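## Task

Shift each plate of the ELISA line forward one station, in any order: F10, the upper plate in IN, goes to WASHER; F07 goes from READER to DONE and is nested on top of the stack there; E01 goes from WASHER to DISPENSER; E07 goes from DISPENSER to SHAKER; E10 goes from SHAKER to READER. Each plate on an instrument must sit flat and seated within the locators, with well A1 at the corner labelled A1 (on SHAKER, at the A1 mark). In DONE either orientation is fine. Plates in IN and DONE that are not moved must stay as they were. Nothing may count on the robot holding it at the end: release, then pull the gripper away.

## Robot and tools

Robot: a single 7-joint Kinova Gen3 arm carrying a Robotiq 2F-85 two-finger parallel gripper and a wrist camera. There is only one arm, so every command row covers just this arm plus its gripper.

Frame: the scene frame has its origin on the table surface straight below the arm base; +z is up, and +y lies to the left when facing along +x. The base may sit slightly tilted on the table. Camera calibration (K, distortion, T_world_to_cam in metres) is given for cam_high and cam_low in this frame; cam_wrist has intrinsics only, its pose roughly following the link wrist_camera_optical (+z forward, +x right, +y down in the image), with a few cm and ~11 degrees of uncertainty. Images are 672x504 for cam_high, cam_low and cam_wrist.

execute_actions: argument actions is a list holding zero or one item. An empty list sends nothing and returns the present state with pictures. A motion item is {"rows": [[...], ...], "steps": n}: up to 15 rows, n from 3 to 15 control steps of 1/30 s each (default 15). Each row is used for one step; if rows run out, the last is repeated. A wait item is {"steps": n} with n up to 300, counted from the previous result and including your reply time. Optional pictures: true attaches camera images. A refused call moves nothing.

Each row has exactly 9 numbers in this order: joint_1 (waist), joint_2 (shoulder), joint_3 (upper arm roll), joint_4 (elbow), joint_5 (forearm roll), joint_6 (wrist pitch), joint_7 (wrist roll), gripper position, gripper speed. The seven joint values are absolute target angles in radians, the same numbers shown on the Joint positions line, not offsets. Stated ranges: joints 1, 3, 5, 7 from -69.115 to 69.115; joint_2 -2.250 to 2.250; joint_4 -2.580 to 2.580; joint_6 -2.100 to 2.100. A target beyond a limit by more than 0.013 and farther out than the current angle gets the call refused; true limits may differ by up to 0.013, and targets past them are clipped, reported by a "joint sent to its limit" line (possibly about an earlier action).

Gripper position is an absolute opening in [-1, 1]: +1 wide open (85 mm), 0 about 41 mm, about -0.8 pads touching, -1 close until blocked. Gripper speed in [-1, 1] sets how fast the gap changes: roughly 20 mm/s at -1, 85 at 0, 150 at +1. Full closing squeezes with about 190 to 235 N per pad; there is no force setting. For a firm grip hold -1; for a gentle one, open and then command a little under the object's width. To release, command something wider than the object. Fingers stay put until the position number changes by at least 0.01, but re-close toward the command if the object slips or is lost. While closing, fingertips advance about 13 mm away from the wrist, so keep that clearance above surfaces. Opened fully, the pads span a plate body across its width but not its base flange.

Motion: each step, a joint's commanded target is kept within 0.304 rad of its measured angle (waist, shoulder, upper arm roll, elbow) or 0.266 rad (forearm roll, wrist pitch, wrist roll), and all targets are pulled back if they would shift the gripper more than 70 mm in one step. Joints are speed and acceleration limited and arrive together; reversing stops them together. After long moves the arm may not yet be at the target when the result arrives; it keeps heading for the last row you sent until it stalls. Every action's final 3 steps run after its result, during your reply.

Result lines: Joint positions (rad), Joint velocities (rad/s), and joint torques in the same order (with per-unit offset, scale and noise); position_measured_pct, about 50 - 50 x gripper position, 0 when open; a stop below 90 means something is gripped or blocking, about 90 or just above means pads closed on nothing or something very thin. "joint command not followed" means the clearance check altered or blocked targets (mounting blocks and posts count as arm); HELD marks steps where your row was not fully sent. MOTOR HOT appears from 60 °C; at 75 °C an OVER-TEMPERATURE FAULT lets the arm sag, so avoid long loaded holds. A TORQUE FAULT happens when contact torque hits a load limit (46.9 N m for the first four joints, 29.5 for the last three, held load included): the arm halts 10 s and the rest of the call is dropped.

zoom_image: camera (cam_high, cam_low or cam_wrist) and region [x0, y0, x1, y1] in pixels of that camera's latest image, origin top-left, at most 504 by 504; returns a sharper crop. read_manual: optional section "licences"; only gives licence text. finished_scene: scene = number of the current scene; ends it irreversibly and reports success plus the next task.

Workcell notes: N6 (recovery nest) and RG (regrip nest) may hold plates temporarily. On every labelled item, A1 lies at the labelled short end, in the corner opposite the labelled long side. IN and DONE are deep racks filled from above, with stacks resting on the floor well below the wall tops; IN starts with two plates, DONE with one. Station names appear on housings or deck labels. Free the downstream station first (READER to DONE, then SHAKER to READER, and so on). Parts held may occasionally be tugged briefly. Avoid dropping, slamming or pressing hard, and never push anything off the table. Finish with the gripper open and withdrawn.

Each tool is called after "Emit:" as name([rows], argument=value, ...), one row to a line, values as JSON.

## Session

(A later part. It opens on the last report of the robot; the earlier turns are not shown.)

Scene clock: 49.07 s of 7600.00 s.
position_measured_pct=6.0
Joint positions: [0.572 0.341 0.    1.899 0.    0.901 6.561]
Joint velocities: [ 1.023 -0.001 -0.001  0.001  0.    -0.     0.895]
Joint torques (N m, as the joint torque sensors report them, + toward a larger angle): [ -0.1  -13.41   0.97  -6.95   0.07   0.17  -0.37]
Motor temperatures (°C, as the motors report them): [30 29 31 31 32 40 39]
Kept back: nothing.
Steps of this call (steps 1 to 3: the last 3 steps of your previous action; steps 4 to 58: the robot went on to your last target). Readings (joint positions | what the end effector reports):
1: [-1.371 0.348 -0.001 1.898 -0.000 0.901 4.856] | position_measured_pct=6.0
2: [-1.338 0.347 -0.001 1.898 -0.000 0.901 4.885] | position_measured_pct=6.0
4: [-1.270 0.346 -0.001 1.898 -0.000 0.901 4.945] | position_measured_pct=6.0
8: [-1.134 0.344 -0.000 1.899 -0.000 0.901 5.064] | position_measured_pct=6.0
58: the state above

Emit:
execute_actions([
  {"rows":[[0.8533,0.5,0,1.62,0,1.0216,7.1025,0.85,-1]],"steps":15},
])

Emit:
execute_actions([
  {"rows":[[0.8533,0.66,0,1.33,0,1.1516,7.1025,0.85,-1],[0.8533,0.66,0,1.33,0,1.1516,7.1025,0.85,-1],[0.8533,0.66,0,1.33,0,1.1516,7.1025,0.85,-1],[0.8533,0.66,0,1.33,0,1.1516,7.1025,0.85,-1],[0.8533,0.66,0,1.33,0,1.1516,7.1025,0.85,-1],[0.8533,0.66,0,1.33,0,1.1516,7.1025,0.85,-1],[0.8533,0.66,0,1.33,0,1.1516,7.1025,0.85,-1],[0.8533,0.66,0,1.33,0,1.1516,7.1025,0.85,-1],[0.8533,0.85,0,1.03,0,1.2616,7.1025,0.85,-1]],"steps":15},
])

Emit:
execute_actions([
  {"rows":[[0.8533,0.85,0,1.03,0,1.2616,7.1025,0.85,-1],[0.8533,0.85,0,1.03,0,1.2616,7.1025,0.85,-1],[0.8533,0.85,0,1.03,0,1.2616,7.1025,0.85,-1],[0.8533,0.85,0,1.03,0,1.2616,7.1025,0.85,-1],[0.8533,0.85,0,1.03,0,1.2616,7.1025,0.85,-1],[0.8533,0.85,0,1.03,0,1.2616,7.1025,0.85,-1],[0.8533,0.85,0,1.03,0,1.2616,7.1025,0.85,-1],[0.8533,0.9342,0,1.0669,0,1.1405,7.1025,0.85,-1]],"steps":15},
])

Emit:
execute_actions([
  {"steps":14},
], pictures=true)

Scene clock: 49.67 s of 7600.00 s.
position_measured_pct=6.0
Joint positions: [0.848 0.483 0.    1.648 0.    1.009 7.088]
Joint velocities: [ 0.068  0.245 -0.001 -0.503 -0.     0.222  0.275]
Joint torques (N m, as the joint torque sensors report them, + toward a larger angle): [ -0.57 -17.18   0.73  -5.81  -0.23   0.43   0.18]
Motor temperatures (°C, as the motors report them): [30 29 31 31 32 40 39]
Steps of this call (steps 1 to 6: the robot went on to your last target; steps 7 to 18: the first 12 steps of this action). Readings (joint positions | what the end effector reports):
7: [0.773 0.341 0.002 1.899 0.001 0.902 6.820] | position_measured_pct=6.0
8: [0.788 0.344 0.002 1.895 0.001 0.903 6.860] | position_measured_pct=6.0
10: [0.806 0.360 0.001 1.872 0.001 0.913 6.925] | position_measured_pct=6.0
14: [0.833 0.428 0.000 1.757 0.000 0.962 7.027] | position_measured_pct=6.0
18: the state above

Scene clock: 50.17 s of 7600.00 s.
position_measured_pct=6.0
Joint positions: [ 0.853  0.69   0.     1.304 -0.     1.166  7.102]
Joint velocities: [ 0.001  0.975  0.001 -1.353  0.001  0.602 -0.   ]
Joint torques (N m, as the joint torque sensors report them, + toward a larger angle): [ -0.4  -15.87   0.48  -6.48   0.33   0.36  -0.09]
Motor temperatures (°C, as the motors report them): [30 29 31 31 32 40 39]
Steps of this call (steps 1 to 3: the last 3 steps of your previous action; steps 4 to 15: the first 12 steps of this action). Readings (joint positions | what the end effector reports):
4: [0.852 0.496 0.000 1.621 0.000 1.021 7.102] | position_measured_pct=6.0
5: [0.852 0.500 0.000 1.615 0.000 1.024 7.102] | position_measured_pct=6.0
7: [0.853 0.518 0.000 1.589 0.000 1.036 7.102] | position_measured_pct=6.0
11: [0.853 0.586 0.000 1.470 0.000 1.089 7.102] | position_measured_pct=6.0
15: the state above

Scene clock: 50.67 s of 7600.00 s.
position_measured_pct=6.0
Joint positions: [0.853 0.899 0.    1.051 0.    1.19  7.102]
Joint velocities: [ 0.     0.569 -0.003  0.258  0.001 -0.774 -0.002]
Joint torques (N m, as the joint torque sensors report them, + toward a larger angle): [ -0.41 -22.72   1.    -8.33   0.29   0.14   0.11]
Motor temperatures (°C, as the motors report them): [30 29 31 31 32 40 39]
Steps of this call (steps 1 to 3: the last 3 steps of your previous action; steps 4 to 15: the first 12 steps of this action). Readings (joint positions | what the end effector reports):
4: [0.853 0.791 -0.000 1.139 0.000 1.228 7.102] | position_measured_pct=6.0
5: [0.853 0.808 -0.000 1.108 -0.000 1.238 7.102] | position_measured_pct=6.0
7: [0.853 0.832 -0.000 1.061 0.000 1.253 7.102] | position_measured_pct=6.0
11: [0.853 0.846 -0.000 1.032 -0.000 1.260 7.102] | position_measured_pct=6.0
15: the state above

Scene clock: 51.13 s of 7600.00 s.
position_measured_pct=6.0
Joint positions: [0.853 0.934 0.    1.067 0.    1.14  7.102]
Joint velocities: [ 0.001  0.001  0.     0.     0.    -0.    -0.001]
Joint torques (N m, as the joint torque sensors report them, + toward a larger angle): [ -0.67 -23.67   1.    -7.97   0.2    0.    -0.03]
Motor temperatures (°C, as the motors report them): [30 29 31 31 32 40 39]
Kept back: nothing.
Steps of this call (steps 1 to 3: the last 3 steps of your previous action; steps 4 to 14: the robot went on to your last target). Readings (joint positions | what the end effector reports):
1: [0.853 0.915 0.000 1.059 0.000 1.167 7.102] | position_measured_pct=6.0
2: [0.853 0.926 -0.000 1.064 0.000 1.152 7.102] | position_measured_pct=6.0
4: [0.853 0.933 -0.000 1.068 0.000 1.142 7.102] | position_measured_pct=6.0
8: [0.853 0.934 -0.000 1.067 0.000 1.140 7.102] | position_measured_pct=6.0
14: the state above

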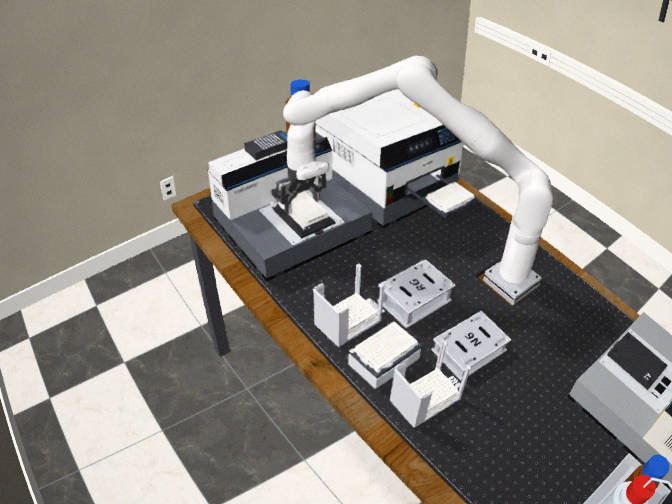

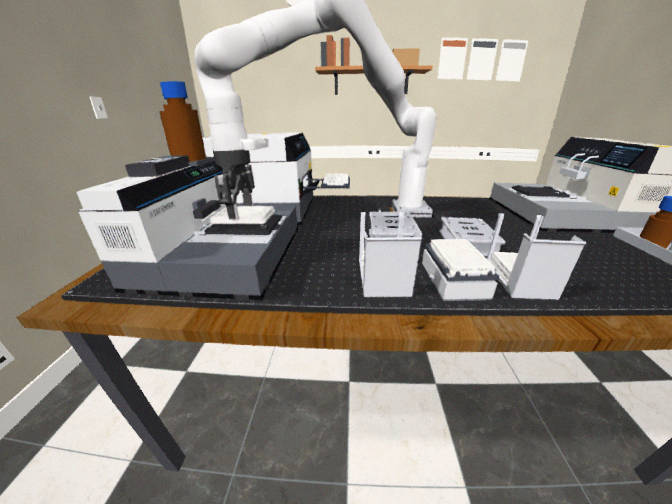

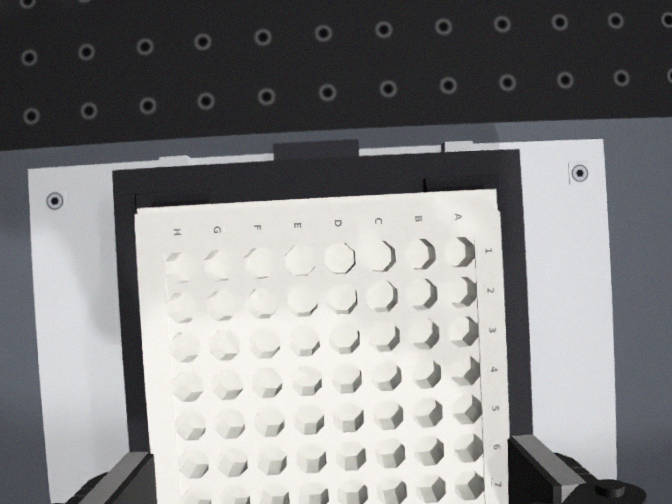

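Emit:
execute_actions([
  {"rows":[[0.8533,0.9367,0,1.069,0,1.1359,7.1025,0.85,-1],[0.8533,0.9392,0,1.0711,0,1.1313,7.1025,0.85,-1],[0.8533,0.9405,0,1.0722,0,1.1289,7.1025,0.85,-1],[0.8533,0.9417,0,1.0732,0,1.1267,7.1025,0.85,-1],[0.8533,0.943,0,1.0743,0,1.1243,7.1025,0.85,-1],[0.8533,0.9442,0,1.0753,0,1.1221,7.1025,0.85,-1],[0.8533,0.9455,0,1.0763,0,1.1198,7.1025,0.85,-1],[0.8533,0.9467,0,1.0773,0,1.1176,7.1025,0.85,-1],[0.8533,0.948,0,1.0783,0,1.1153,7.1025,0.85,-1],[0.8533,0.9492,0,1.0793,0,1.1131,7.1025,0.85,-1],[0.8533,0.9505,0,1.0803,0,1.1108,7.1025,0.85,-1],[0.8533,0.9517,0,1.0813,0,1.1086,7.1025,0.85,-1],[0.8533,0.9525,0,1.0819,0,1.1072,7.1025,0.85,-1]],"steps":15},
])

Emit:
execute_actions([
  {"steps":10},
])

Scene clock: 51.77 s of 7600.00 s.
position_measured_pct=6.0
Joint positions: [0.853 0.95  0.    1.08  0.    1.112 7.102]
Joint velocities: [-0.     0.037 -0.001  0.03  -0.    -0.067 -0.002]
Joint torques (N m, as the joint torque sensors report them, + toward a larger angle): [ -0.4  -23.88   0.97  -7.6    0.28   0.01   0.04]
Motor temperatures (°C, as the motors report them): [30 29 31 31 32 40 39]
Steps of this call (steps 1 to 7: the robot went on to your last target; steps 8 to 19: the first 12 steps of this action). Readings (joint positions | what the end effector reports):
8: [0.853 0.935 0.000 1.067 -0.000 1.140 7.103] | position_measured_pct=6.0
9: [0.853 0.936 0.000 1.068 -0.000 1.137 7.102] | position_measured_pct=6.0
11: [0.853 0.940 0.000 1.071 0.000 1.131 7.102] | position_measured_pct=6.0
15: [0.853 0.945 -0.000 1.076 -0.000 1.121 7.102] | position_measured_pct=6.0
19: the state above

Scene clock: 52.10 s of 7600.00 s.
position_measured_pct=6.0
Joint positions: [0.853 0.95  0.    1.081 0.    1.108 7.102]
Joint velocities: [-0.001 -0.001  0.     0.     0.001  0.001 -0.002]
Joint torques (N m, as the joint torque sensors report them, + toward a larger angle): [ -0.64 -22.04   0.93  -7.47  -0.11  -0.8   -0.16]
Motor temperatures (°C, as the motors report them): [30 29 31 31 32 40 39]
Kept back: nothing.
Steps of this call (steps 1 to 3: the last 3 steps of your previous action; steps 4 to 10: the robot went on to your last target). Readings (joint positions | what the end effector reports):
1: [0.853 0.950 0.000 1.081 0.000 1.110 7.103] | position_measured_pct=6.0
2: [0.853 0.950 0.000 1.081 0.000 1.109 7.102] | position_measured_pct=6.0
4: [0.853 0.950 0.000 1.081 0.000 1.108 7.102] | position_measured_pct=6.0
8: [0.853 0.950 0.000 1.081 0.000 1.108 7.102] | position_measured_pct=6.0
10: the state above

Emit:
execute_actions([
  {"rows":[[0.8533,0.951,0,1.0808,0,1.1098,7.1025,1,-0.6]],"steps":12},
])

Emit:
execute_actions([
  {"rows":[[0.8533,0.9442,0,1.0753,0,1.1221,7.1025,1,0],[0.8533,0.9342,0,1.0669,0,1.1405,7.1025,1,0],[0.8533,0.92,0,1.053,0,1.1686,7.1025,1,0],[0.8533,0.8308,0,1.0097,0,1.3011,7.1025,1,0]],"steps":11},
], pictures=true)

Emit:
execute_actions([
  {"rows":[[-0.3464,0.6,0,1.497,0,1.0446,7.44,1,0]],"steps":15},
])

Emit:
execute_actions([
  {"steps":50},
], pictures=true)

Scene clock: 52.67 s of 7600.00 s.
position_measured_pct=0.0
Joint positions: [ 0.853  0.951 -0.     1.081  0.     1.11   7.102]
Joint velocities: [-0.001  0.003  0.001 -0.001 -0.    -0.    -0.001]
Joint torques (N m, as the joint torque sensors report them, + toward a larger angle): [ -0.4  -23.37   1.32  -8.06   0.15   0.12  -0.05]
Motor temperatures (°C, as the motors report them): [30 29 31 31 32 40 39]
Steps of this call (steps 1 to 8: the robot went on to your last target; steps 9 to 17: the first 9 steps of this action). Readings (joint positions | what the end effector reports):
9: [0.853 0.949 0.000 1.081 0.000 1.108 7.102] | position_measured_pct=6.0
10: [0.853 0.949 0.000 1.081 0.000 1.109 7.102] | position_measured_pct=6.0
12: [0.853 0.950 0.000 1.081 0.000 1.110 7.102] | position_measured_pct=3.6
16: [0.853 0.951 -0.000 1.081 0.000 1.110 7.102] | position_measured_pct=0.4
17: the state above

Scene clock: 53.03 s of 7600.00 s.
position_measured_pct=0.0
Joint positions: [ 0.853  0.859 -0.     1.024 -0.     1.259  7.102]
Joint velocities: [ 0.001 -0.485  0.003 -0.285 -0.     0.721 -0.   ]
Joint torques (N m, as the joint torque sensors report them, + toward a larger angle): [ -0.4  -17.49   1.29  -5.73   0.08   0.03  -0.19]
Motor temperatures (°C, as the motors report them): [30 29 31 31 32 40 39]
Steps of this call (steps 1 to 3: the last 3 steps of your previous action; steps 4 to 11: the first 8 steps of this action). Readings (joint positions | what the end effector reports):
4: [0.853 0.950 -0.000 1.080 0.000 1.111 7.102] | position_measured_pct=0.0
5: [0.853 0.947 -0.000 1.078 0.000 1.117 7.102] | position_measured_pct=0.0
7: [0.853 0.932 -0.000 1.065 0.000 1.146 7.102] | position_measured_pct=0.0
11: the state above

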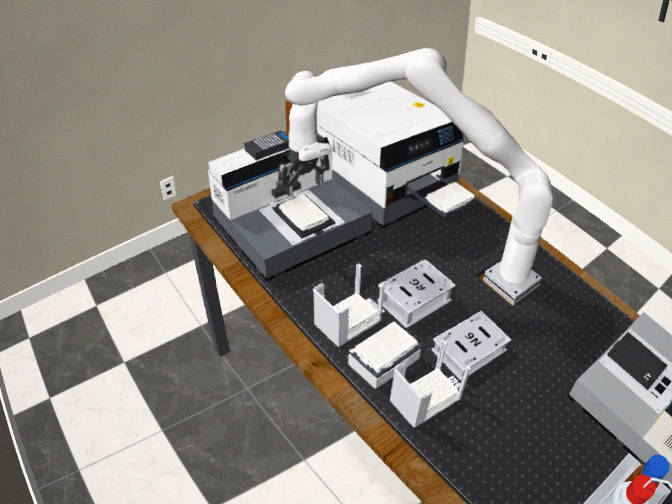

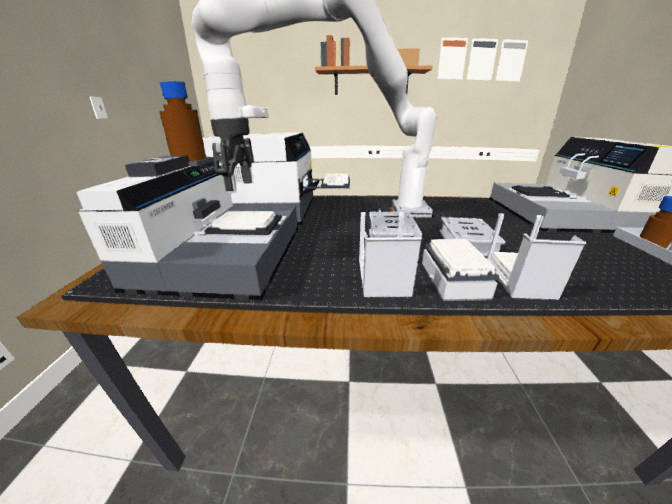

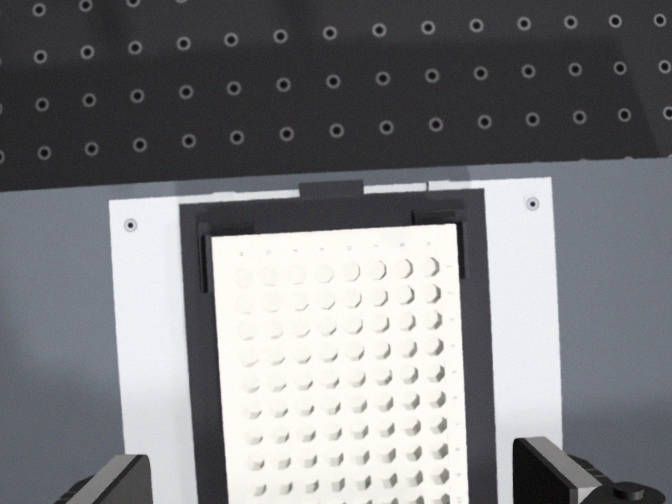

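Scene clock: 53.53 s of 7600.00 s.
position_measured_pct=0.0
Joint positions: [0.623 0.698 0.001 1.234 0.    1.152 7.284]
Joint velocities: [-0.744 -0.268 -0.004  0.72  -0.002 -0.305  0.442]
Joint torques (N m, as the joint torque sensors report them, + toward a larger angle): [  0.06 -20.17   1.12  -7.99   0.05   0.25   0.18]
Motor temperatures (°C, as the motors report them): [30 29 31 31 32 40 39]
Steps of this call (steps 1 to 3: the last 3 steps of your previous action; steps 4 to 15: the first 12 steps of this action). Readings (joint positions | what the end effector reports):
4: [0.852 0.831 0.000 1.009 0.000 1.299 7.103] | position_measured_pct=0.0
5: [0.847 0.827 0.002 1.015 0.001 1.295 7.107] | position_measured_pct=0.0
7: [0.820 0.805 0.003 1.042 0.002 1.273 7.129] | position_measured_pct=0.0
11: [0.722 0.741 0.001 1.136 0.000 1.202 7.213] | position_measured_pct=0.0
15: the state above

Scene clock: 55.20 s of 7600.00 s.
position_measured_pct=0.0
Joint positions: [-0.346  0.6   -0.     1.497 -0.     1.045  7.44 ]
Joint velocities: [-0.002 -0.001  0.002 -0.001 -0.001  0.     0.   ]
Joint torques (N m, as the joint torque sensors report them, + toward a larger angle): [ -0.05 -19.05   1.05  -7.62   0.11   0.29  -0.22]
Motor temperatures (°C, as the motors report them): [30 29 31 31 32 40 39]
Kept back: nothing.
Steps of this call (steps 1 to 3: the last 3 steps of your previous action; steps 4 to 50: the robot went on to your last target). Readings (joint positions | what the end effector reports):
1: [0.598 0.689 0.001 1.257 0.000 1.143 7.299] | position_measured_pct=0.0
2: [0.573 0.681 0.001 1.279 0.000 1.134 7.312] | position_measured_pct=0.0
4: [0.521 0.668 0.001 1.318 0.000 1.118 7.335] | position_measured_pct=0.0
8: [0.415 0.646 0.000 1.378 0.000 1.093 7.370] | position_measured_pct=0.0
50: the state above

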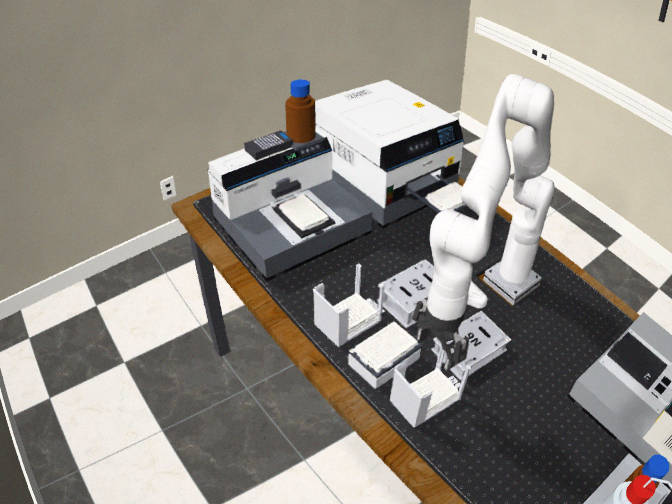

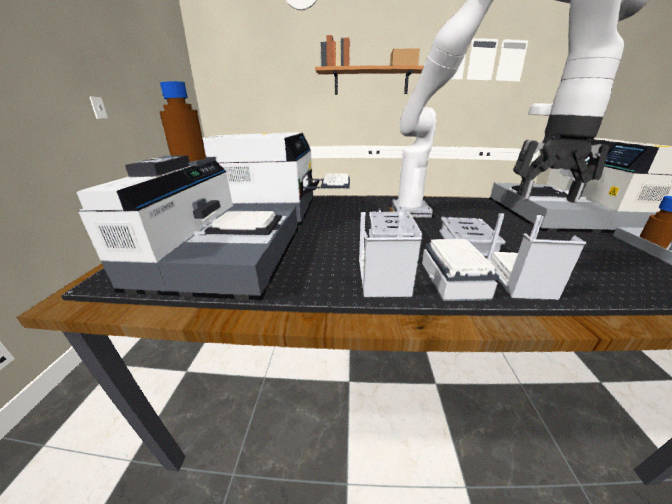

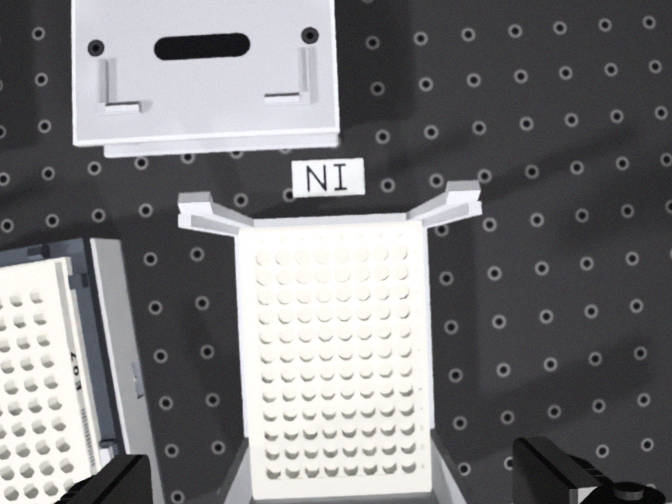

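Emit:
execute_actions([
  {"rows":[[-0.3542,0.6355,0,1.5385,0,0.9676,7.4248,1,0],[-0.3542,0.6355,0,1.5385,0,0.9676,7.4248,1,0],[-0.3542,0.6355,0,1.5385,0,0.9676,7.4248,1,0],[-0.3542,0.6355,0,1.5385,0,0.9676,7.4248,1,0],[-0.3542,0.686,0,1.576,0,0.8796,7.4248,1,0],[-0.3542,0.686,0,1.576,0,0.8796,7.4248,1,0],[-0.3542,0.686,0,1.576,0,0.8796,7.4248,1,0],[-0.3542,0.7214,0,1.5954,0,0.8248,7.4248,1,0],[-0.3542,0.7214,0,1.5954,0,0.8248,7.4248,1,0],[-0.3542,0.7589,0,1.611,0,0.7717,7.4248,1,0]],"steps":15},
])

Emit:
execute_actions([
  {"steps":12},
], pictures=true)

Scene clock: 55.93 s of 7600.00 s.
position_measured_pct=0.0
Joint positions: [-0.354  0.735 -0.     1.6    0.     0.807  7.425]
Joint velocities: [-0.003  0.406 -0.003  0.211  0.    -0.625 -0.001]
Joint torques (N m, as the joint torque sensors report them, + toward a larger angle): [  0.03 -22.45   1.25  -7.87   0.07   0.03   0.16]
Motor temperatures (°C, as the motors report them): [30 29 31 31 32 40 39]
Steps of this call (steps 1 to 10: the robot went on to your last target; steps 11 to 22: the first 12 steps of this action). Readings (joint positions | what the end effector reports):
11: [-0.347 0.601 0.000 1.498 0.000 1.043 7.440] | position_measured_pct=0.0
12: [-0.348 0.605 0.000 1.502 0.000 1.035 7.438] | position_measured_pct=0.0
14: [-0.352 0.624 0.000 1.523 0.000 0.994 7.430] | position_measured_pct=0.0
18: [-0.354 0.674 -0.000 1.566 -0.000 0.903 7.425] | position_measured_pct=0.0
22: the state above

Scene clock: 56.33 s of 7600.00 s.
position_measured_pct=0.0
Joint positions: [-0.354  0.759 -0.     1.611  0.     0.772  7.425]
Joint velocities: [ 0.     0.003 -0.001 -0.001  0.    -0.     0.   ]
Joint torques (N m, as the joint torque sensors report them, + toward a larger angle): [ -0.57 -19.27   0.94  -6.37   0.04  -0.29  -0.01]
Motor temperatures (°C, as the motors report them): [30 29 31 31 32 40 39]
Kept back: nothing.
Steps of this call (steps 1 to 3: the last 3 steps of your previous action; steps 4 to 12: the robot went on to your last target). Readings (joint positions | what the end effector reports):
1: [-0.354 0.747 -0.000 1.606 0.000 0.789 7.425] | position_measured_pct=0.0
2: [-0.354 0.753 -0.000 1.610 0.000 0.778 7.425] | position_measured_pct=0.0
4: [-0.354 0.756 -0.000 1.611 -0.000 0.773 7.425] | position_measured_pct=0.0
8: [-0.354 0.758 -0.000 1.611 0.000 0.772 7.425] | position_measured_pct=0.0
12: the state above

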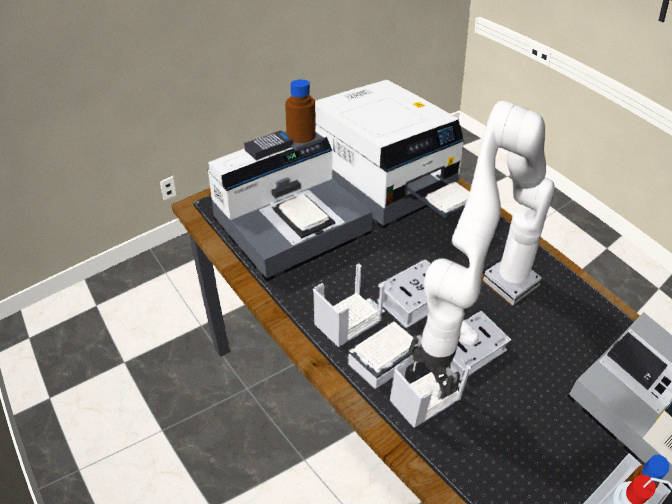

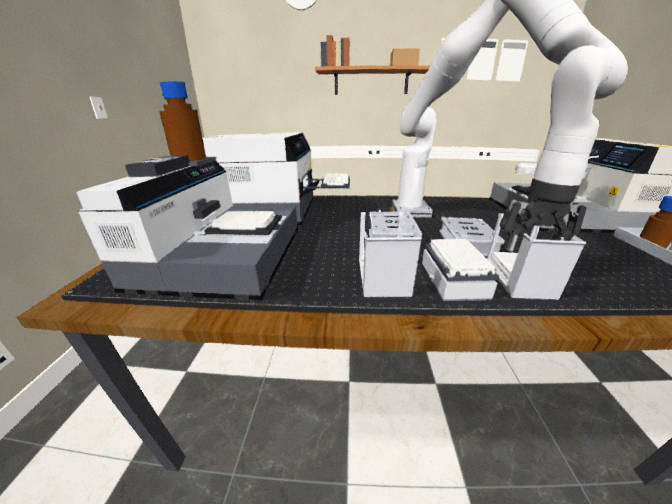

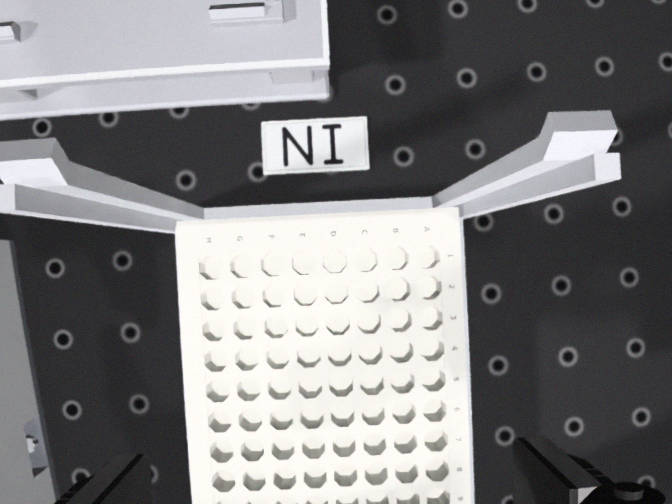

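Emit:
execute_actions([
  {"rows":[[-0.3552,0.7521,0,1.6266,0,0.7629,7.4238,1,0],[-0.3552,0.7521,0,1.6266,0,0.7629,7.4238,1,0],[-0.3552,0.7521,0,1.6266,0,0.7629,7.4238,1,0],[-0.3552,0.7521,0,1.6266,0,0.7629,7.4238,1,0],[-0.3552,0.774,0,1.6335,0,0.7341,7.4238,1,0],[-0.3552,0.774,0,1.6335,0,0.7341,7.4238,1,0],[-0.3552,0.8021,0,1.6405,0,0.699,7.4238,1,0]],"steps":15},
])

Emit:
execute_actions([
  {"steps":10},
], pictures=true)

Scene clock: 56.90 s of 7600.00 s.
position_measured_pct=0.0
Joint positions: [-0.355  0.8   -0.     1.641 -0.     0.7    7.424]
Joint velocities: [ 0.001  0.003  0.001 -0.005 -0.    -0.026  0.001]
Joint torques (N m, as the joint torque sensors report them, + toward a larger angle): [ -0.24 -20.64   0.8   -5.68   0.25   0.04  -0.39]
Motor temperatures (°C, as the motors report them): [30 29 31 31 32 40 39]
Steps of this call (steps 1 to 5: the robot went on to your last target; steps 6 to 17: the first 12 steps of this action). Readings (joint positions | what the end effector reports):
6: [-0.354 0.758 0.000 1.612 0.000 0.771 7.425] | position_measured_pct=0.0
7: [-0.355 0.756 0.000 1.616 0.000 0.768 7.424] | position_measured_pct=0.0
9: [-0.355 0.752 -0.000 1.625 -0.000 0.764 7.424] | position_measured_pct=0.0
13: [-0.355 0.780 0.000 1.633 0.000 0.730 7.424] | position_measured_pct=0.0
17: the state above

Scene clock: 57.23 s of 7600.00 s.
position_measured_pct=0.0
Joint positions: [-0.355  0.802 -0.     1.641  0.     0.699  7.424]
Joint velocities: [-0.001  0.001 -0.001 -0.     0.     0.001  0.001]
Joint torques (N m, as the joint torque sensors report them, + toward a larger angle): [ -0.12 -20.47   0.89  -5.58  -0.24   0.07  -0.02]
Motor temperatures (°C, as the motors report them): [30 29 31 31 32 40 39]
Kept back: nothing.
Steps of this call (steps 1 to 3: the last 3 steps of your previous action; steps 4 to 10: the robot went on to your last target). Readings (joint positions | what the end effector reports):
1: [-0.355 0.800 -0.000 1.641 -0.000 0.699 7.424] | position_measured_pct=0.0
2: [-0.355 0.801 -0.000 1.641 -0.000 0.699 7.424] | position_measured_pct=0.0
4: [-0.355 0.801 -0.000 1.641 0.000 0.699 7.424] | position_measured_pct=0.0
8: [-0.355 0.802 -0.000 1.641 -0.000 0.699 7.424] | position_measured_pct=0.0
10: the state above

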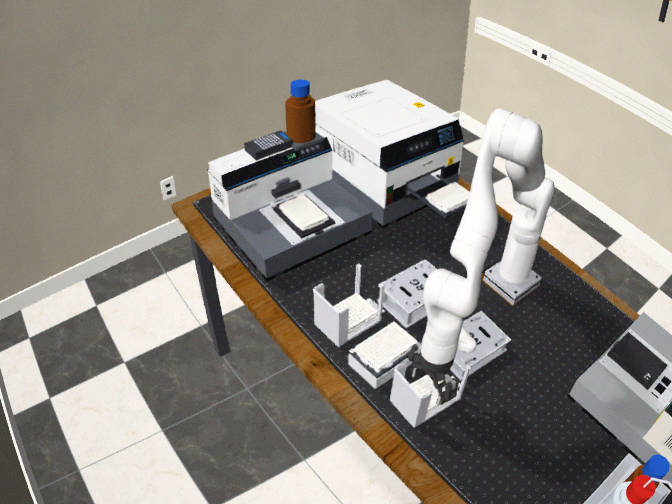

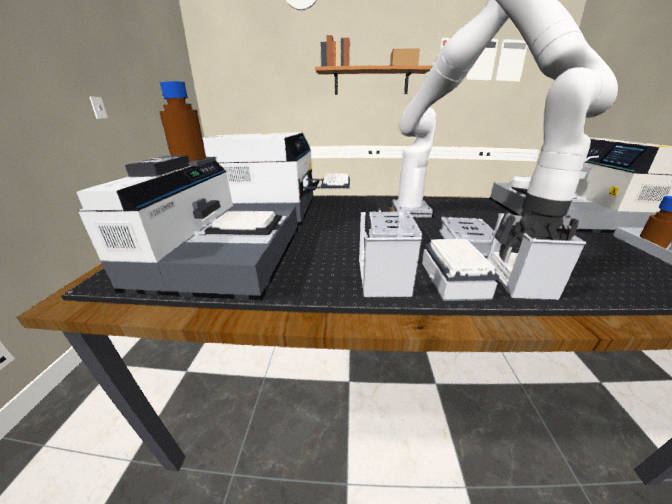

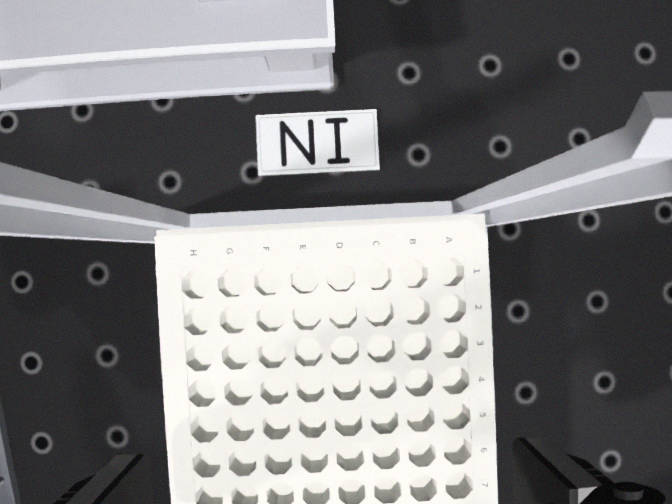

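Emit:
execute_actions([
  {"rows":[[-0.3552,0.8057,0,1.6413,0,0.6946,7.4238,1,0],[-0.3552,0.8093,0,1.642,0,0.6903,7.4238,1,0],[-0.3552,0.8129,0,1.6427,0,0.686,7.4238,1,0],[-0.3552,0.8165,0,1.6434,0,0.6817,7.4238,1,0],[-0.3552,0.82,0,1.644,0,0.6776,7.4238,1,0],[-0.3552,0.8236,0,1.6446,0,0.6734,7.4238,1,0],[-0.3552,0.8272,0,1.6452,0,0.6692,7.4238,1,0],[-0.3552,0.8308,0,1.6457,0,0.6651,7.4238,1,0]],"steps":15},
])

Emit:
execute_actions([
  {"steps":6},
], pictures=true)

Scene clock: 57.80 s of 7600.00 s.
position_measured_pct=0.0
Joint positions: [-0.355  0.83  -0.     1.646 -0.     0.665  7.424]
Joint velocities: [ 0.     0.007 -0.001 -0.002 -0.    -0.007 -0.001]
Joint torques (N m, as the joint torque sensors report them, + toward a larger angle): [ -0.03 -20.28   0.85  -5.76   0.19  -0.01   0.02]
Motor temperatures (°C, as the motors report them): [30 30 31 31 32 40 39]
Steps of this call (steps 1 to 5: the robot went on to your last target; steps 6 to 17: the first 12 steps of this action). Readings (joint positions | what the end effector reports):
6: [-0.355 0.803 0.000 1.641 -0.000 0.698 7.424] | position_measured_pct=0.0
7: [-0.355 0.805 0.000 1.641 -0.000 0.696 7.424] | position_measured_pct=0.0
9: [-0.355 0.811 0.000 1.642 0.000 0.689 7.424] | position_measured_pct=0.0
13: [-0.355 0.825 0.000 1.645 -0.000 0.672 7.424] | position_measured_pct=0.0
17: the state above

Scene clock: 58.00 s of 7600.00 s.
position_measured_pct=0.0
Joint positions: [-0.355  0.831  0.     1.646  0.     0.665  7.424]
Joint velocities: [-0.001  0.     0.001 -0.    -0.    -0.     0.   ]
Joint torques (N m, as the joint torque sensors report them, + toward a larger angle): [  0.07 -19.77   0.75  -5.75   0.09   0.12  -0.04]
Motor temperatures (°C, as the motors report them): [30 30 31 31 32 40 39]
Kept back: nothing.
Steps of this call (steps 1 to 3: the last 3 steps of your previous action; steps 4 to 6: the robot went on to your last target). Readings (joint positions | what the end effector reports):
1: [-0.355 0.830 -0.000 1.646 -0.000 0.665 7.424] | position_measured_pct=0.0
2: [-0.355 0.830 -0.000 1.646 0.000 0.665 7.424] | position_measured_pct=0.0
4: [-0.355 0.831 0.000 1.646 0.000 0.665 7.424] | position_measured_pct=0.0
6: the state above

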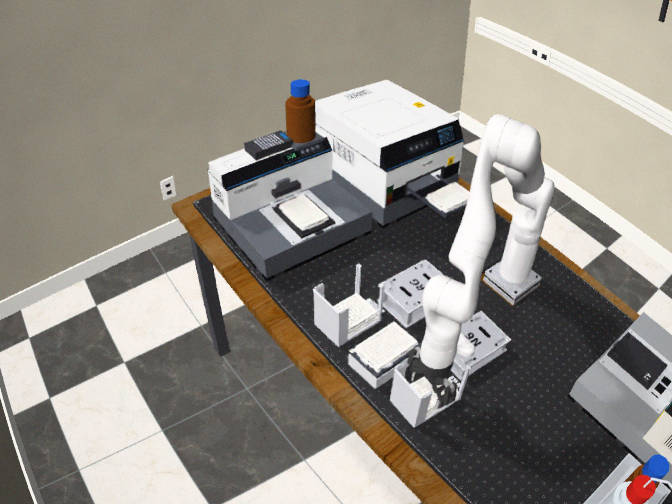

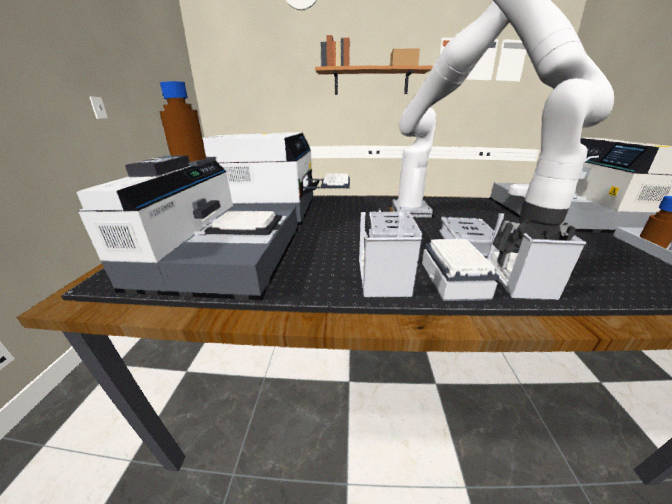

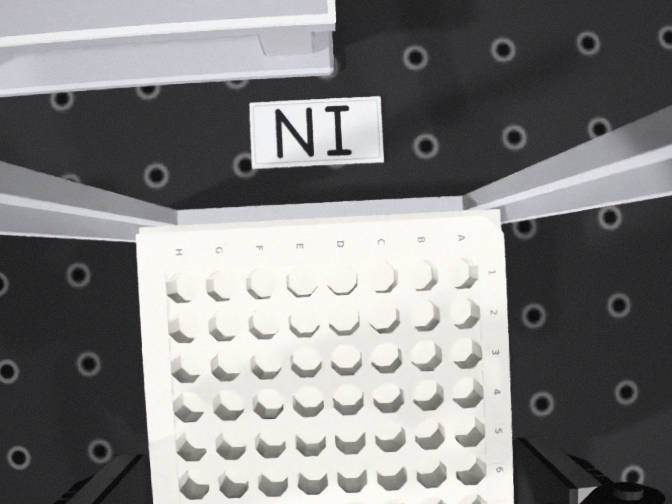

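Close and lift carefully.

Emit:
execute_actions([
  {"rows":[[-0.3552,0.8308,0,1.6457,0,0.6651,7.4238,0.85,-1],[-0.3552,0.8308,0,1.6457,0,0.6651,7.4238,0.85,-1],[-0.3552,0.8308,0,1.6457,0,0.6651,7.4238,0.85,-1],[-0.3552,0.8308,0,1.6457,0,0.6651,7.4238,0.85,-1],[-0.3552,0.8308,0,1.6457,0,0.6651,7.4238,0.85,-1],[-0.3552,0.8308,0,1.6457,0,0.6651,7.4238,0.85,-1],[-0.3552,0.8308,0,1.6457,0,0.6651,7.4238,0.85,-1],[-0.3552,0.8308,0,1.6457,0,0.6651,7.4238,0.85,-1],[-0.3552,0.8293,0,1.6455,0,0.6668,7.4238,0.85,-1]],"steps":15},
])

Emit:
execute_actions([
  {"rows":[[-0.3552,0.8272,0,1.6452,0,0.6692,7.4238,0.85,-1],[-0.3552,0.8236,0,1.6446,0,0.6734,7.4238,0.85,-1],[-0.3552,0.8165,0,1.6434,0,0.6817,7.4238,0.85,-1],[-0.3552,0.8093,0,1.642,0,0.6903,7.4238,0.85,-1],[-0.3552,0.8021,0,1.6405,0,0.699,7.4238,0.85,-1],[-0.3552,0.7966,0,1.6393,0,0.7057,7.4238,0.85,-1],[-0.3552,0.7852,0,1.6365,0,0.7199,7.4238,0.85,-1],[-0.3552,0.774,0,1.6335,0,0.7341,7.4238,0.85,-1],[-0.3552,0.763,0,1.6302,0,0.7484,7.4238,0.85,-1],[-0.3552,0.7521,0,1.6266,0,0.7629,7.4238,0.85,-1],[-0.3552,0.7426,0,1.6231,0,0.7759,7.4238,0.85,-1],[-0.3552,0.7331,0,1.6193,0,0.7892,7.4238,0.85,-1],[-0.3552,0.7237,0,1.6153,0,0.8026,7.4238,0.85,-1],[-0.3552,0.7144,0,1.611,0,0.8162,7.4238,0.85,-1]],"steps":15},
])

Emit:
execute_actions([
  {"steps":10},
], pictures=true)

Scene clock: 58.70 s of 7600.00 s.
position_measured_pct=5.6
Joint positions: [-0.355  0.829 -0.     1.645 -0.     0.667  7.424]
Joint velocities: [-0.     0.004  0.001  0.001  0.     0.002 -0.001]
Joint torques (N m, as the joint torque sensors report them, + toward a larger angle): [ -0.26 -19.96   1.01  -5.65   0.17  -0.08  -0.22]
Motor temperatures (°C, as the motors report them): [30 30 31 31 32 40 39]
Steps of this call (steps 1 to 9: the robot went on to your last target; steps 10 to 21: the first 12 steps of this action). Readings (joint positions | what the end effector reports):
10: [-0.355 0.831 0.000 1.646 -0.000 0.665 7.424] | position_measured_pct=0.0
11: [-0.355 0.831 0.000 1.646 0.000 0.665 7.424] | position_measured_pct=0.0
13: [-0.355 0.831 0.000 1.646 0.000 0.665 7.424] | position_measured_pct=1.2
17: [-0.355 0.831 -0.000 1.646 0.000 0.665 7.424] | position_measured_pct=3.6
21: the state above

Scene clock: 59.20 s of 7600.00 s.
position_measured_pct=6.0
Joint positions: [-0.355  0.755 -0.     1.627 -0.     0.759  7.424]
Joint velocities: [ 0.001 -0.296  0.    -0.106 -0.     0.405  0.001]
Joint torques (N m, as the joint torque sensors report them, + toward a larger angle): [ -0.33 -19.68   1.19  -6.04   0.24  -0.31   0.14]
Motor temperatures (°C, as the motors report them): [30 30 31 31 32 40 39]
Steps of this call (steps 1 to 3: the last 3 steps of your previous action; steps 4 to 15: the first 12 steps of this action). Readings (joint positions | what the end effector reports):
4: [-0.355 0.829 -0.000 1.645 0.000 0.667 7.424] | position_measured_pct=6.0
5: [-0.355 0.827 -0.000 1.645 0.000 0.669 7.424] | position_measured_pct=6.0
7: [-0.355 0.820 -0.000 1.644 0.000 0.677 7.424] | position_measured_pct=6.0
11: [-0.355 0.794 -0.000 1.639 0.000 0.708 7.424] | position_measured_pct=6.0
15: the state above

Scene clock: 59.53 s of 7600.00 s.
position_measured_pct=6.0
Joint positions: [-0.355  0.715  0.     1.611 -0.     0.816  7.424]
Joint velocities: [ 0.001 -0.008  0.002 -0.     0.    -0.     0.001]
Joint torques (N m, as the joint torque sensors report them, + toward a larger angle): [  0.06 -18.96   1.03  -6.44  -0.17  -0.24  -0.12]
Motor temperatures (°C, as the motors report them): [30 30 31 31 32 40 39]
Kept back: nothing.
Steps of this call (steps 1 to 3: the last 3 steps of your previous action; steps 4 to 10: the robot went on to your last target). Readings (joint positions | what the end effector reports):
1: [-0.355 0.745 -0.000 1.624 0.000 0.772 7.424] | position_measured_pct=6.0
2: [-0.355 0.735 0.000 1.620 0.000 0.786 7.424] | position_measured_pct=6.0
4: [-0.355 0.720 0.000 1.613 -0.000 0.809 7.424] | position_measured_pct=6.0
8: [-0.355 0.716 0.000 1.611 0.000 0.816 7.424] | position_measured_pct=6.0
10: the state above

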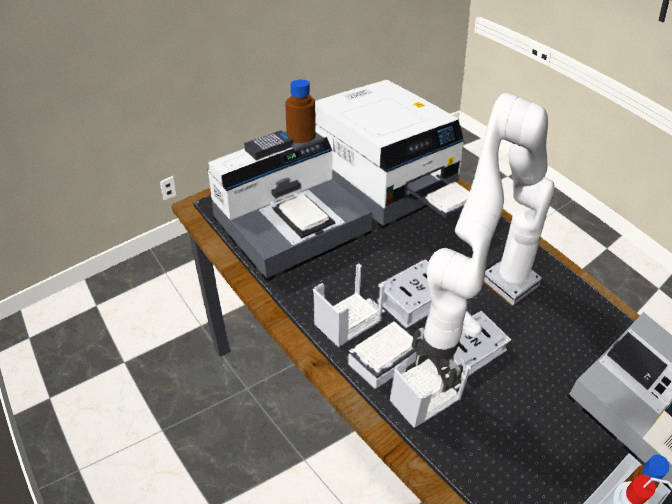

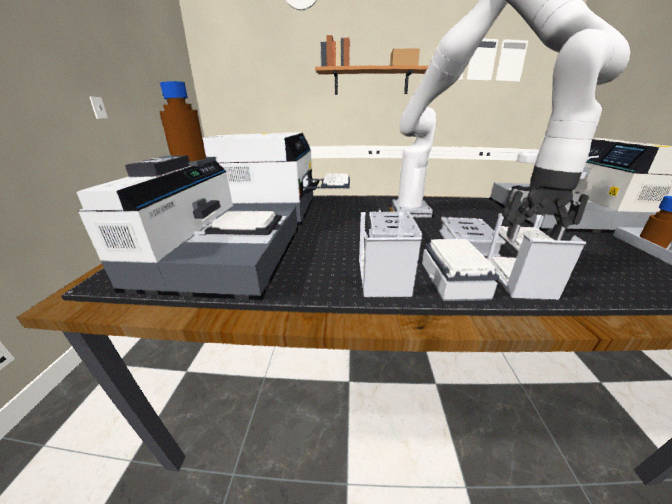

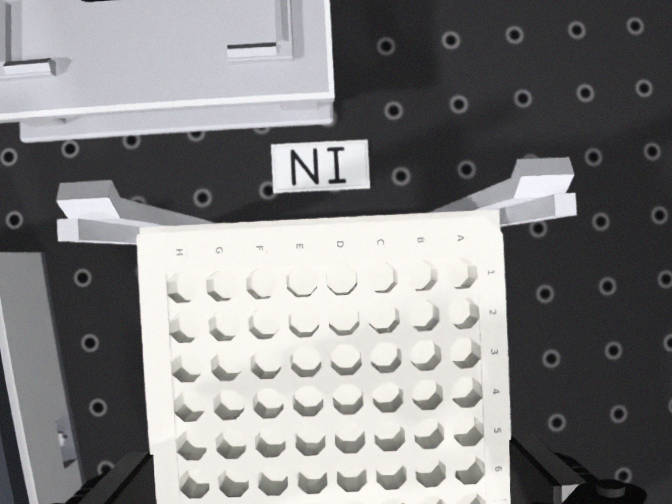

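Emit:
execute_actions([
  {"rows":[[-0.3552,0.7053,0,1.6064,0,0.8299,7.4238,0.85,-1],[-0.3552,0.6963,0,1.6017,0,0.8436,7.4238,0.85,-1],[-0.3552,0.6874,0,1.5968,0,0.8574,7.4238,0.85,-1],[-0.3552,0.6787,0,1.5916,0,0.8713,7.4238,0.85,-1],[-0.3552,0.6683,0,1.5847,0,0.8886,7.4238,0.85,-1],[-0.3552,0.658,0,1.5774,0,0.9062,7.4238,0.85,-1],[-0.3552,0.648,0,1.5699,0,0.9237,7.4238,0.85,-1],[-0.3552,0.638,0,1.5621,0,0.9415,7.4238,0.85,-1],[-0.3552,0.628,0,1.5539,0,0.9597,7.4238,0.85,-1],[-0.3552,0.608,0,1.536,0,0.9976,7.4238,0.85,-1],[-0.3552,0.589,0,1.517,0,1.0356,7.4238,0.85,-1]],"steps":15},
])

Emit:
execute_actions([
  {"rows":[[-0.45,0.42,0,1.78,0,0.9416,7.3,0.85,-1],[-0.45,0.42,0,1.78,0,0.9416,7.3,0.85,-1],[-0.45,0.42,0,1.78,0,0.9416,7.3,0.85,-1],[-0.45,0.42,0,1.78,0,0.9416,7.3,0.85,-1],[-0.45,0.42,0,1.78,0,0.9416,7.3,0.85,-1],[-0.45,0.42,0,1.78,0,0.9416,7.3,0.85,-1],[-0.45,0.42,0,1.78,0,0.9416,7.3,0.85,-1],[-1.5861,0.34,0,1.9,0,0.9016,4.6704,0.85,-1]],"steps":15},
])

Emit:
execute_actions([
  {"steps":72},
])

Scene clock: 60.23 s of 7600.00 s.
position_measured_pct=6.0
Joint positions: [-0.355  0.615 -0.     1.541  0.     0.986  7.424]
Joint velocities: [-0.    -0.391  0.    -0.369  0.     0.754 -0.002]
Joint torques (N m, as the joint torque sensors report them, + toward a larger angle): [ -0.08 -19.73   1.31  -7.77   0.25  -0.21   0.3 ]
Motor temperatures (°C, as the motors report them): [30 30 31 31 32 40 39]
Steps of this call (steps 1 to 9: the robot went on to your last target; steps 10 to 21: the first 12 steps of this action). Readings (joint positions | what the end effector reports):
10: [-0.355 0.714 -0.000 1.611 0.000 0.817 7.424] | position_measured_pct=6.0
11: [-0.355 0.709 -0.000 1.609 0.000 0.823 7.424] | position_measured_pct=6.0
13: [-0.355 0.695 -0.000 1.602 -0.000 0.844 7.424] | position_measured_pct=6.0
17: [-0.355 0.660 -0.000 1.579 0.000 0.903 7.424] | position_measured_pct=6.0
21: the state above

Scene clock: 60.73 s of 7600.00 s.
position_measured_pct=6.0
Joint positions: [-0.51   0.434  0.002  1.76   0.001  0.949  7.261]
Joint velocities: [-0.925 -0.306 -0.036  0.489 -0.023 -0.169 -0.781]
Joint torques (N m, as the joint torque sensors report them, + toward a larger angle): [ -0.43 -15.81   0.98  -8.33   0.22  -0.6   -0.07]
Motor temperatures (°C, as the motors report them): [30 30 31 31 32 40 39]
Steps of this call (steps 1 to 3: the last 3 steps of your previous action; steps 4 to 15: the first 12 steps of this action). Readings (joint positions | what the end effector reports):
4: [-0.356 0.590 0.000 1.518 0.000 1.034 7.424] | position_measured_pct=6.0
5: [-0.358 0.586 0.001 1.523 0.000 1.032 7.422] | position_measured_pct=6.0
7: [-0.368 0.567 0.001 1.548 0.001 1.021 7.410] | position_measured_pct=6.0
11: [-0.411 0.490 0.001 1.663 0.000 0.980 7.355] | position_measured_pct=6.0
15: the state above

Scene clock: 63.13 s of 7600.00 s.
position_measured_pct=6.0
Joint positions: [-1.586  0.34   0.     1.9   -0.     0.902  4.679]
Joint velocities: [-0.001 -0.     0.    -0.001  0.001  0.    -0.347]
Joint torques (N m, as the joint torque sensors report them, + toward a larger angle): [ -0.63 -13.53   0.91  -7.13  -0.12  -0.18  -0.15]
Motor temperatures (°C, as the motors report them): [30 30 31 31 32 40 39]
Kept back: nothing.
Steps of this call (steps 1 to 3: the last 3 steps of your previous action; steps 4 to 72: the robot went on to your last target). Readings (joint positions | what the end effector reports):
1: [-0.541 0.424 0.001 1.776 0.000 0.944 7.234] | position_measured_pct=6.0
2: [-0.572 0.415 0.000 1.790 0.000 0.939 7.207] | position_measured_pct=6.0
4: [-0.635 0.399 0.000 1.815 0.000 0.930 7.152] | position_measured_pct=6.0
8: [-0.766 0.375 0.000 1.850 0.000 0.918 7.038] | position_measured_pct=6.0
72: the state above

Emit:
execute_actions([
  {"rows":[[-1.5861,0.575,0,1.675,0,0.8916,4.6704,0.85,-1],[-1.5861,0.575,0,1.675,0,0.8916,4.6704,0.85,-1],[-1.5861,0.575,0,1.675,0,0.8916,4.6704,0.85,-1],[-1.5861,0.575,0,1.675,0,0.8916,4.6704,0.85,-1],[-1.5861,0.575,0,1.675,0,0.8916,4.6704,0.85,-1],[-1.5861,0.575,0,1.675,0,0.8916,4.6704,0.85,-1],[-1.5861,0.575,0,1.675,0,0.8916,4.6704,0.85,-1],[-1.5861,0.575,0,1.675,0,0.8916,4.6704,0.85,-1],[-1.5861,0.575,0,1.675,0,0.8916,4.6704,0.85,-1],[-1.5861,0.575,0,1.675,0,0.8916,4.6704,0.85,-1],[-1.5861,0.575,0,1.675,0,0.8916,4.6704,0.85,-1],[-1.5861,0.575,0,1.675,0,0.8916,4.6704,0.85,-1],[-1.5861,0.575,0,1.675,0,0.8916,4.6704,0.85,-1],[-1.5861,0.6302,0,1.6924,0,0.819,4.6704,0.85,-1]],"steps":15},
])

Emit:
execute_actions([
  {"steps":20},
], pictures=true)

Scene clock: 63.67 s of 7600.00 s.
position_measured_pct=6.0
Joint positions: [-1.586  0.561 -0.     1.686 -0.     0.891  4.67 ]
Joint velocities: [-0.001  0.246 -0.    -0.275 -0.    -0.014 -0.   ]
Joint torques (N m, as the joint torque sensors report them, + toward a larger angle): [ -0.56 -19.97   1.32  -5.72   0.26   0.65  -0.2 ]
Motor temperatures (°C, as the motors report them): [30 30 31 31 32 40 39]
Steps of this call (steps 1 to 4: the robot went on to your last target; steps 5 to 16: the first 12 steps of this action). Readings (joint positions | what the end effector reports):
5: [-1.586 0.341 0.000 1.899 -0.000 0.902 4.670] | position_measured_pct=6.0
6: [-1.586 0.347 0.000 1.895 -0.000 0.902 4.670] | position_measured_pct=6.0
8: [-1.586 0.376 0.000 1.870 -0.000 0.901 4.670] | position_measured_pct=6.0
12: [-1.586 0.488 0.000 1.763 0.000 0.896 4.670] | position_measured_pct=6.0
16: the state above

Scene clock: 64.33 s of 7600.00 s.
position_measured_pct=6.0
Joint positions: [-1.586  0.63  -0.     1.692  0.     0.819  4.67 ]
Joint velocities: [ 0.     0.002 -0.001  0.001  0.    -0.    -0.001]
Joint torques (N m, as the joint torque sensors report them, + toward a larger angle): [ -0.41 -17.95   1.26  -6.7    0.15   0.12   0.16]
Motor temperatures (°C, as the motors report them): [30 30 31 31 32 40 39]
Kept back: nothing.
Steps of this call (steps 1 to 3: the last 3 steps of your previous action; steps 4 to 20: the robot went on to your last target). Readings (joint positions | what the end effector reports):
1: [-1.586 0.566 -0.000 1.679 -0.000 0.891 4.670] | position_measured_pct=6.0
2: [-1.586 0.569 -0.000 1.678 -0.000 0.890 4.670] | position_measured_pct=6.0
4: [-1.586 0.588 0.000 1.680 0.000 0.872 4.670] | position_measured_pct=6.0
8: [-1.586 0.627 -0.000 1.693 -0.000 0.821 4.670] | position_measured_pct=6.0
20: the state above

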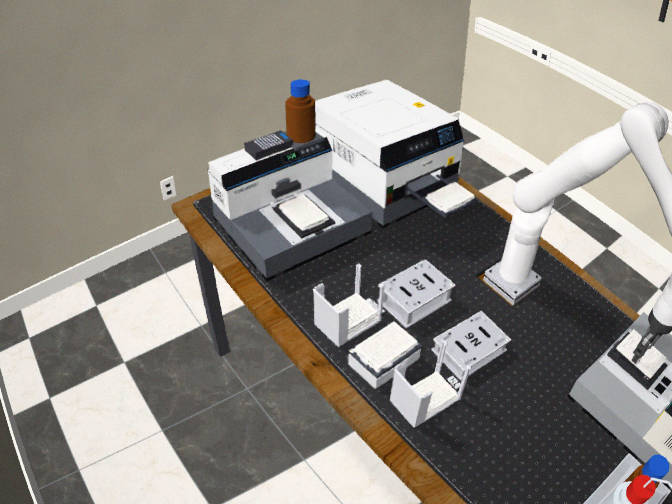

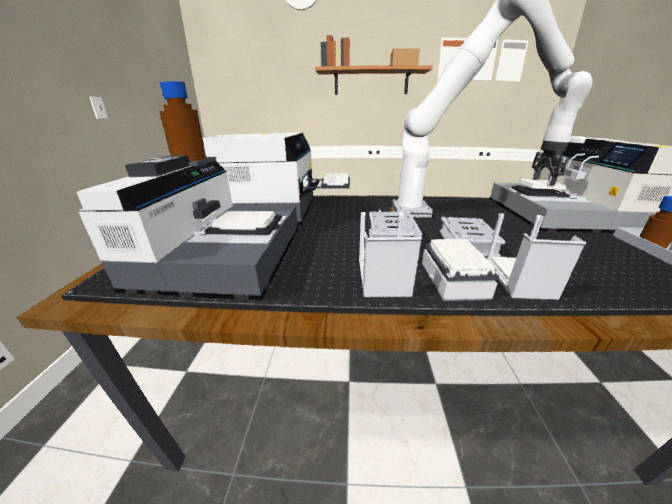

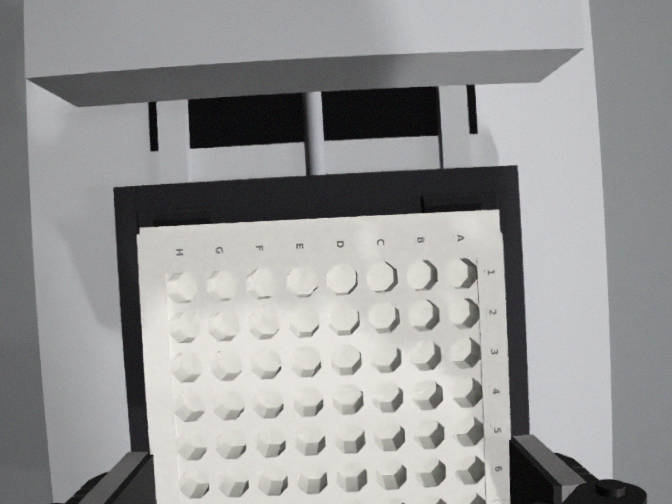

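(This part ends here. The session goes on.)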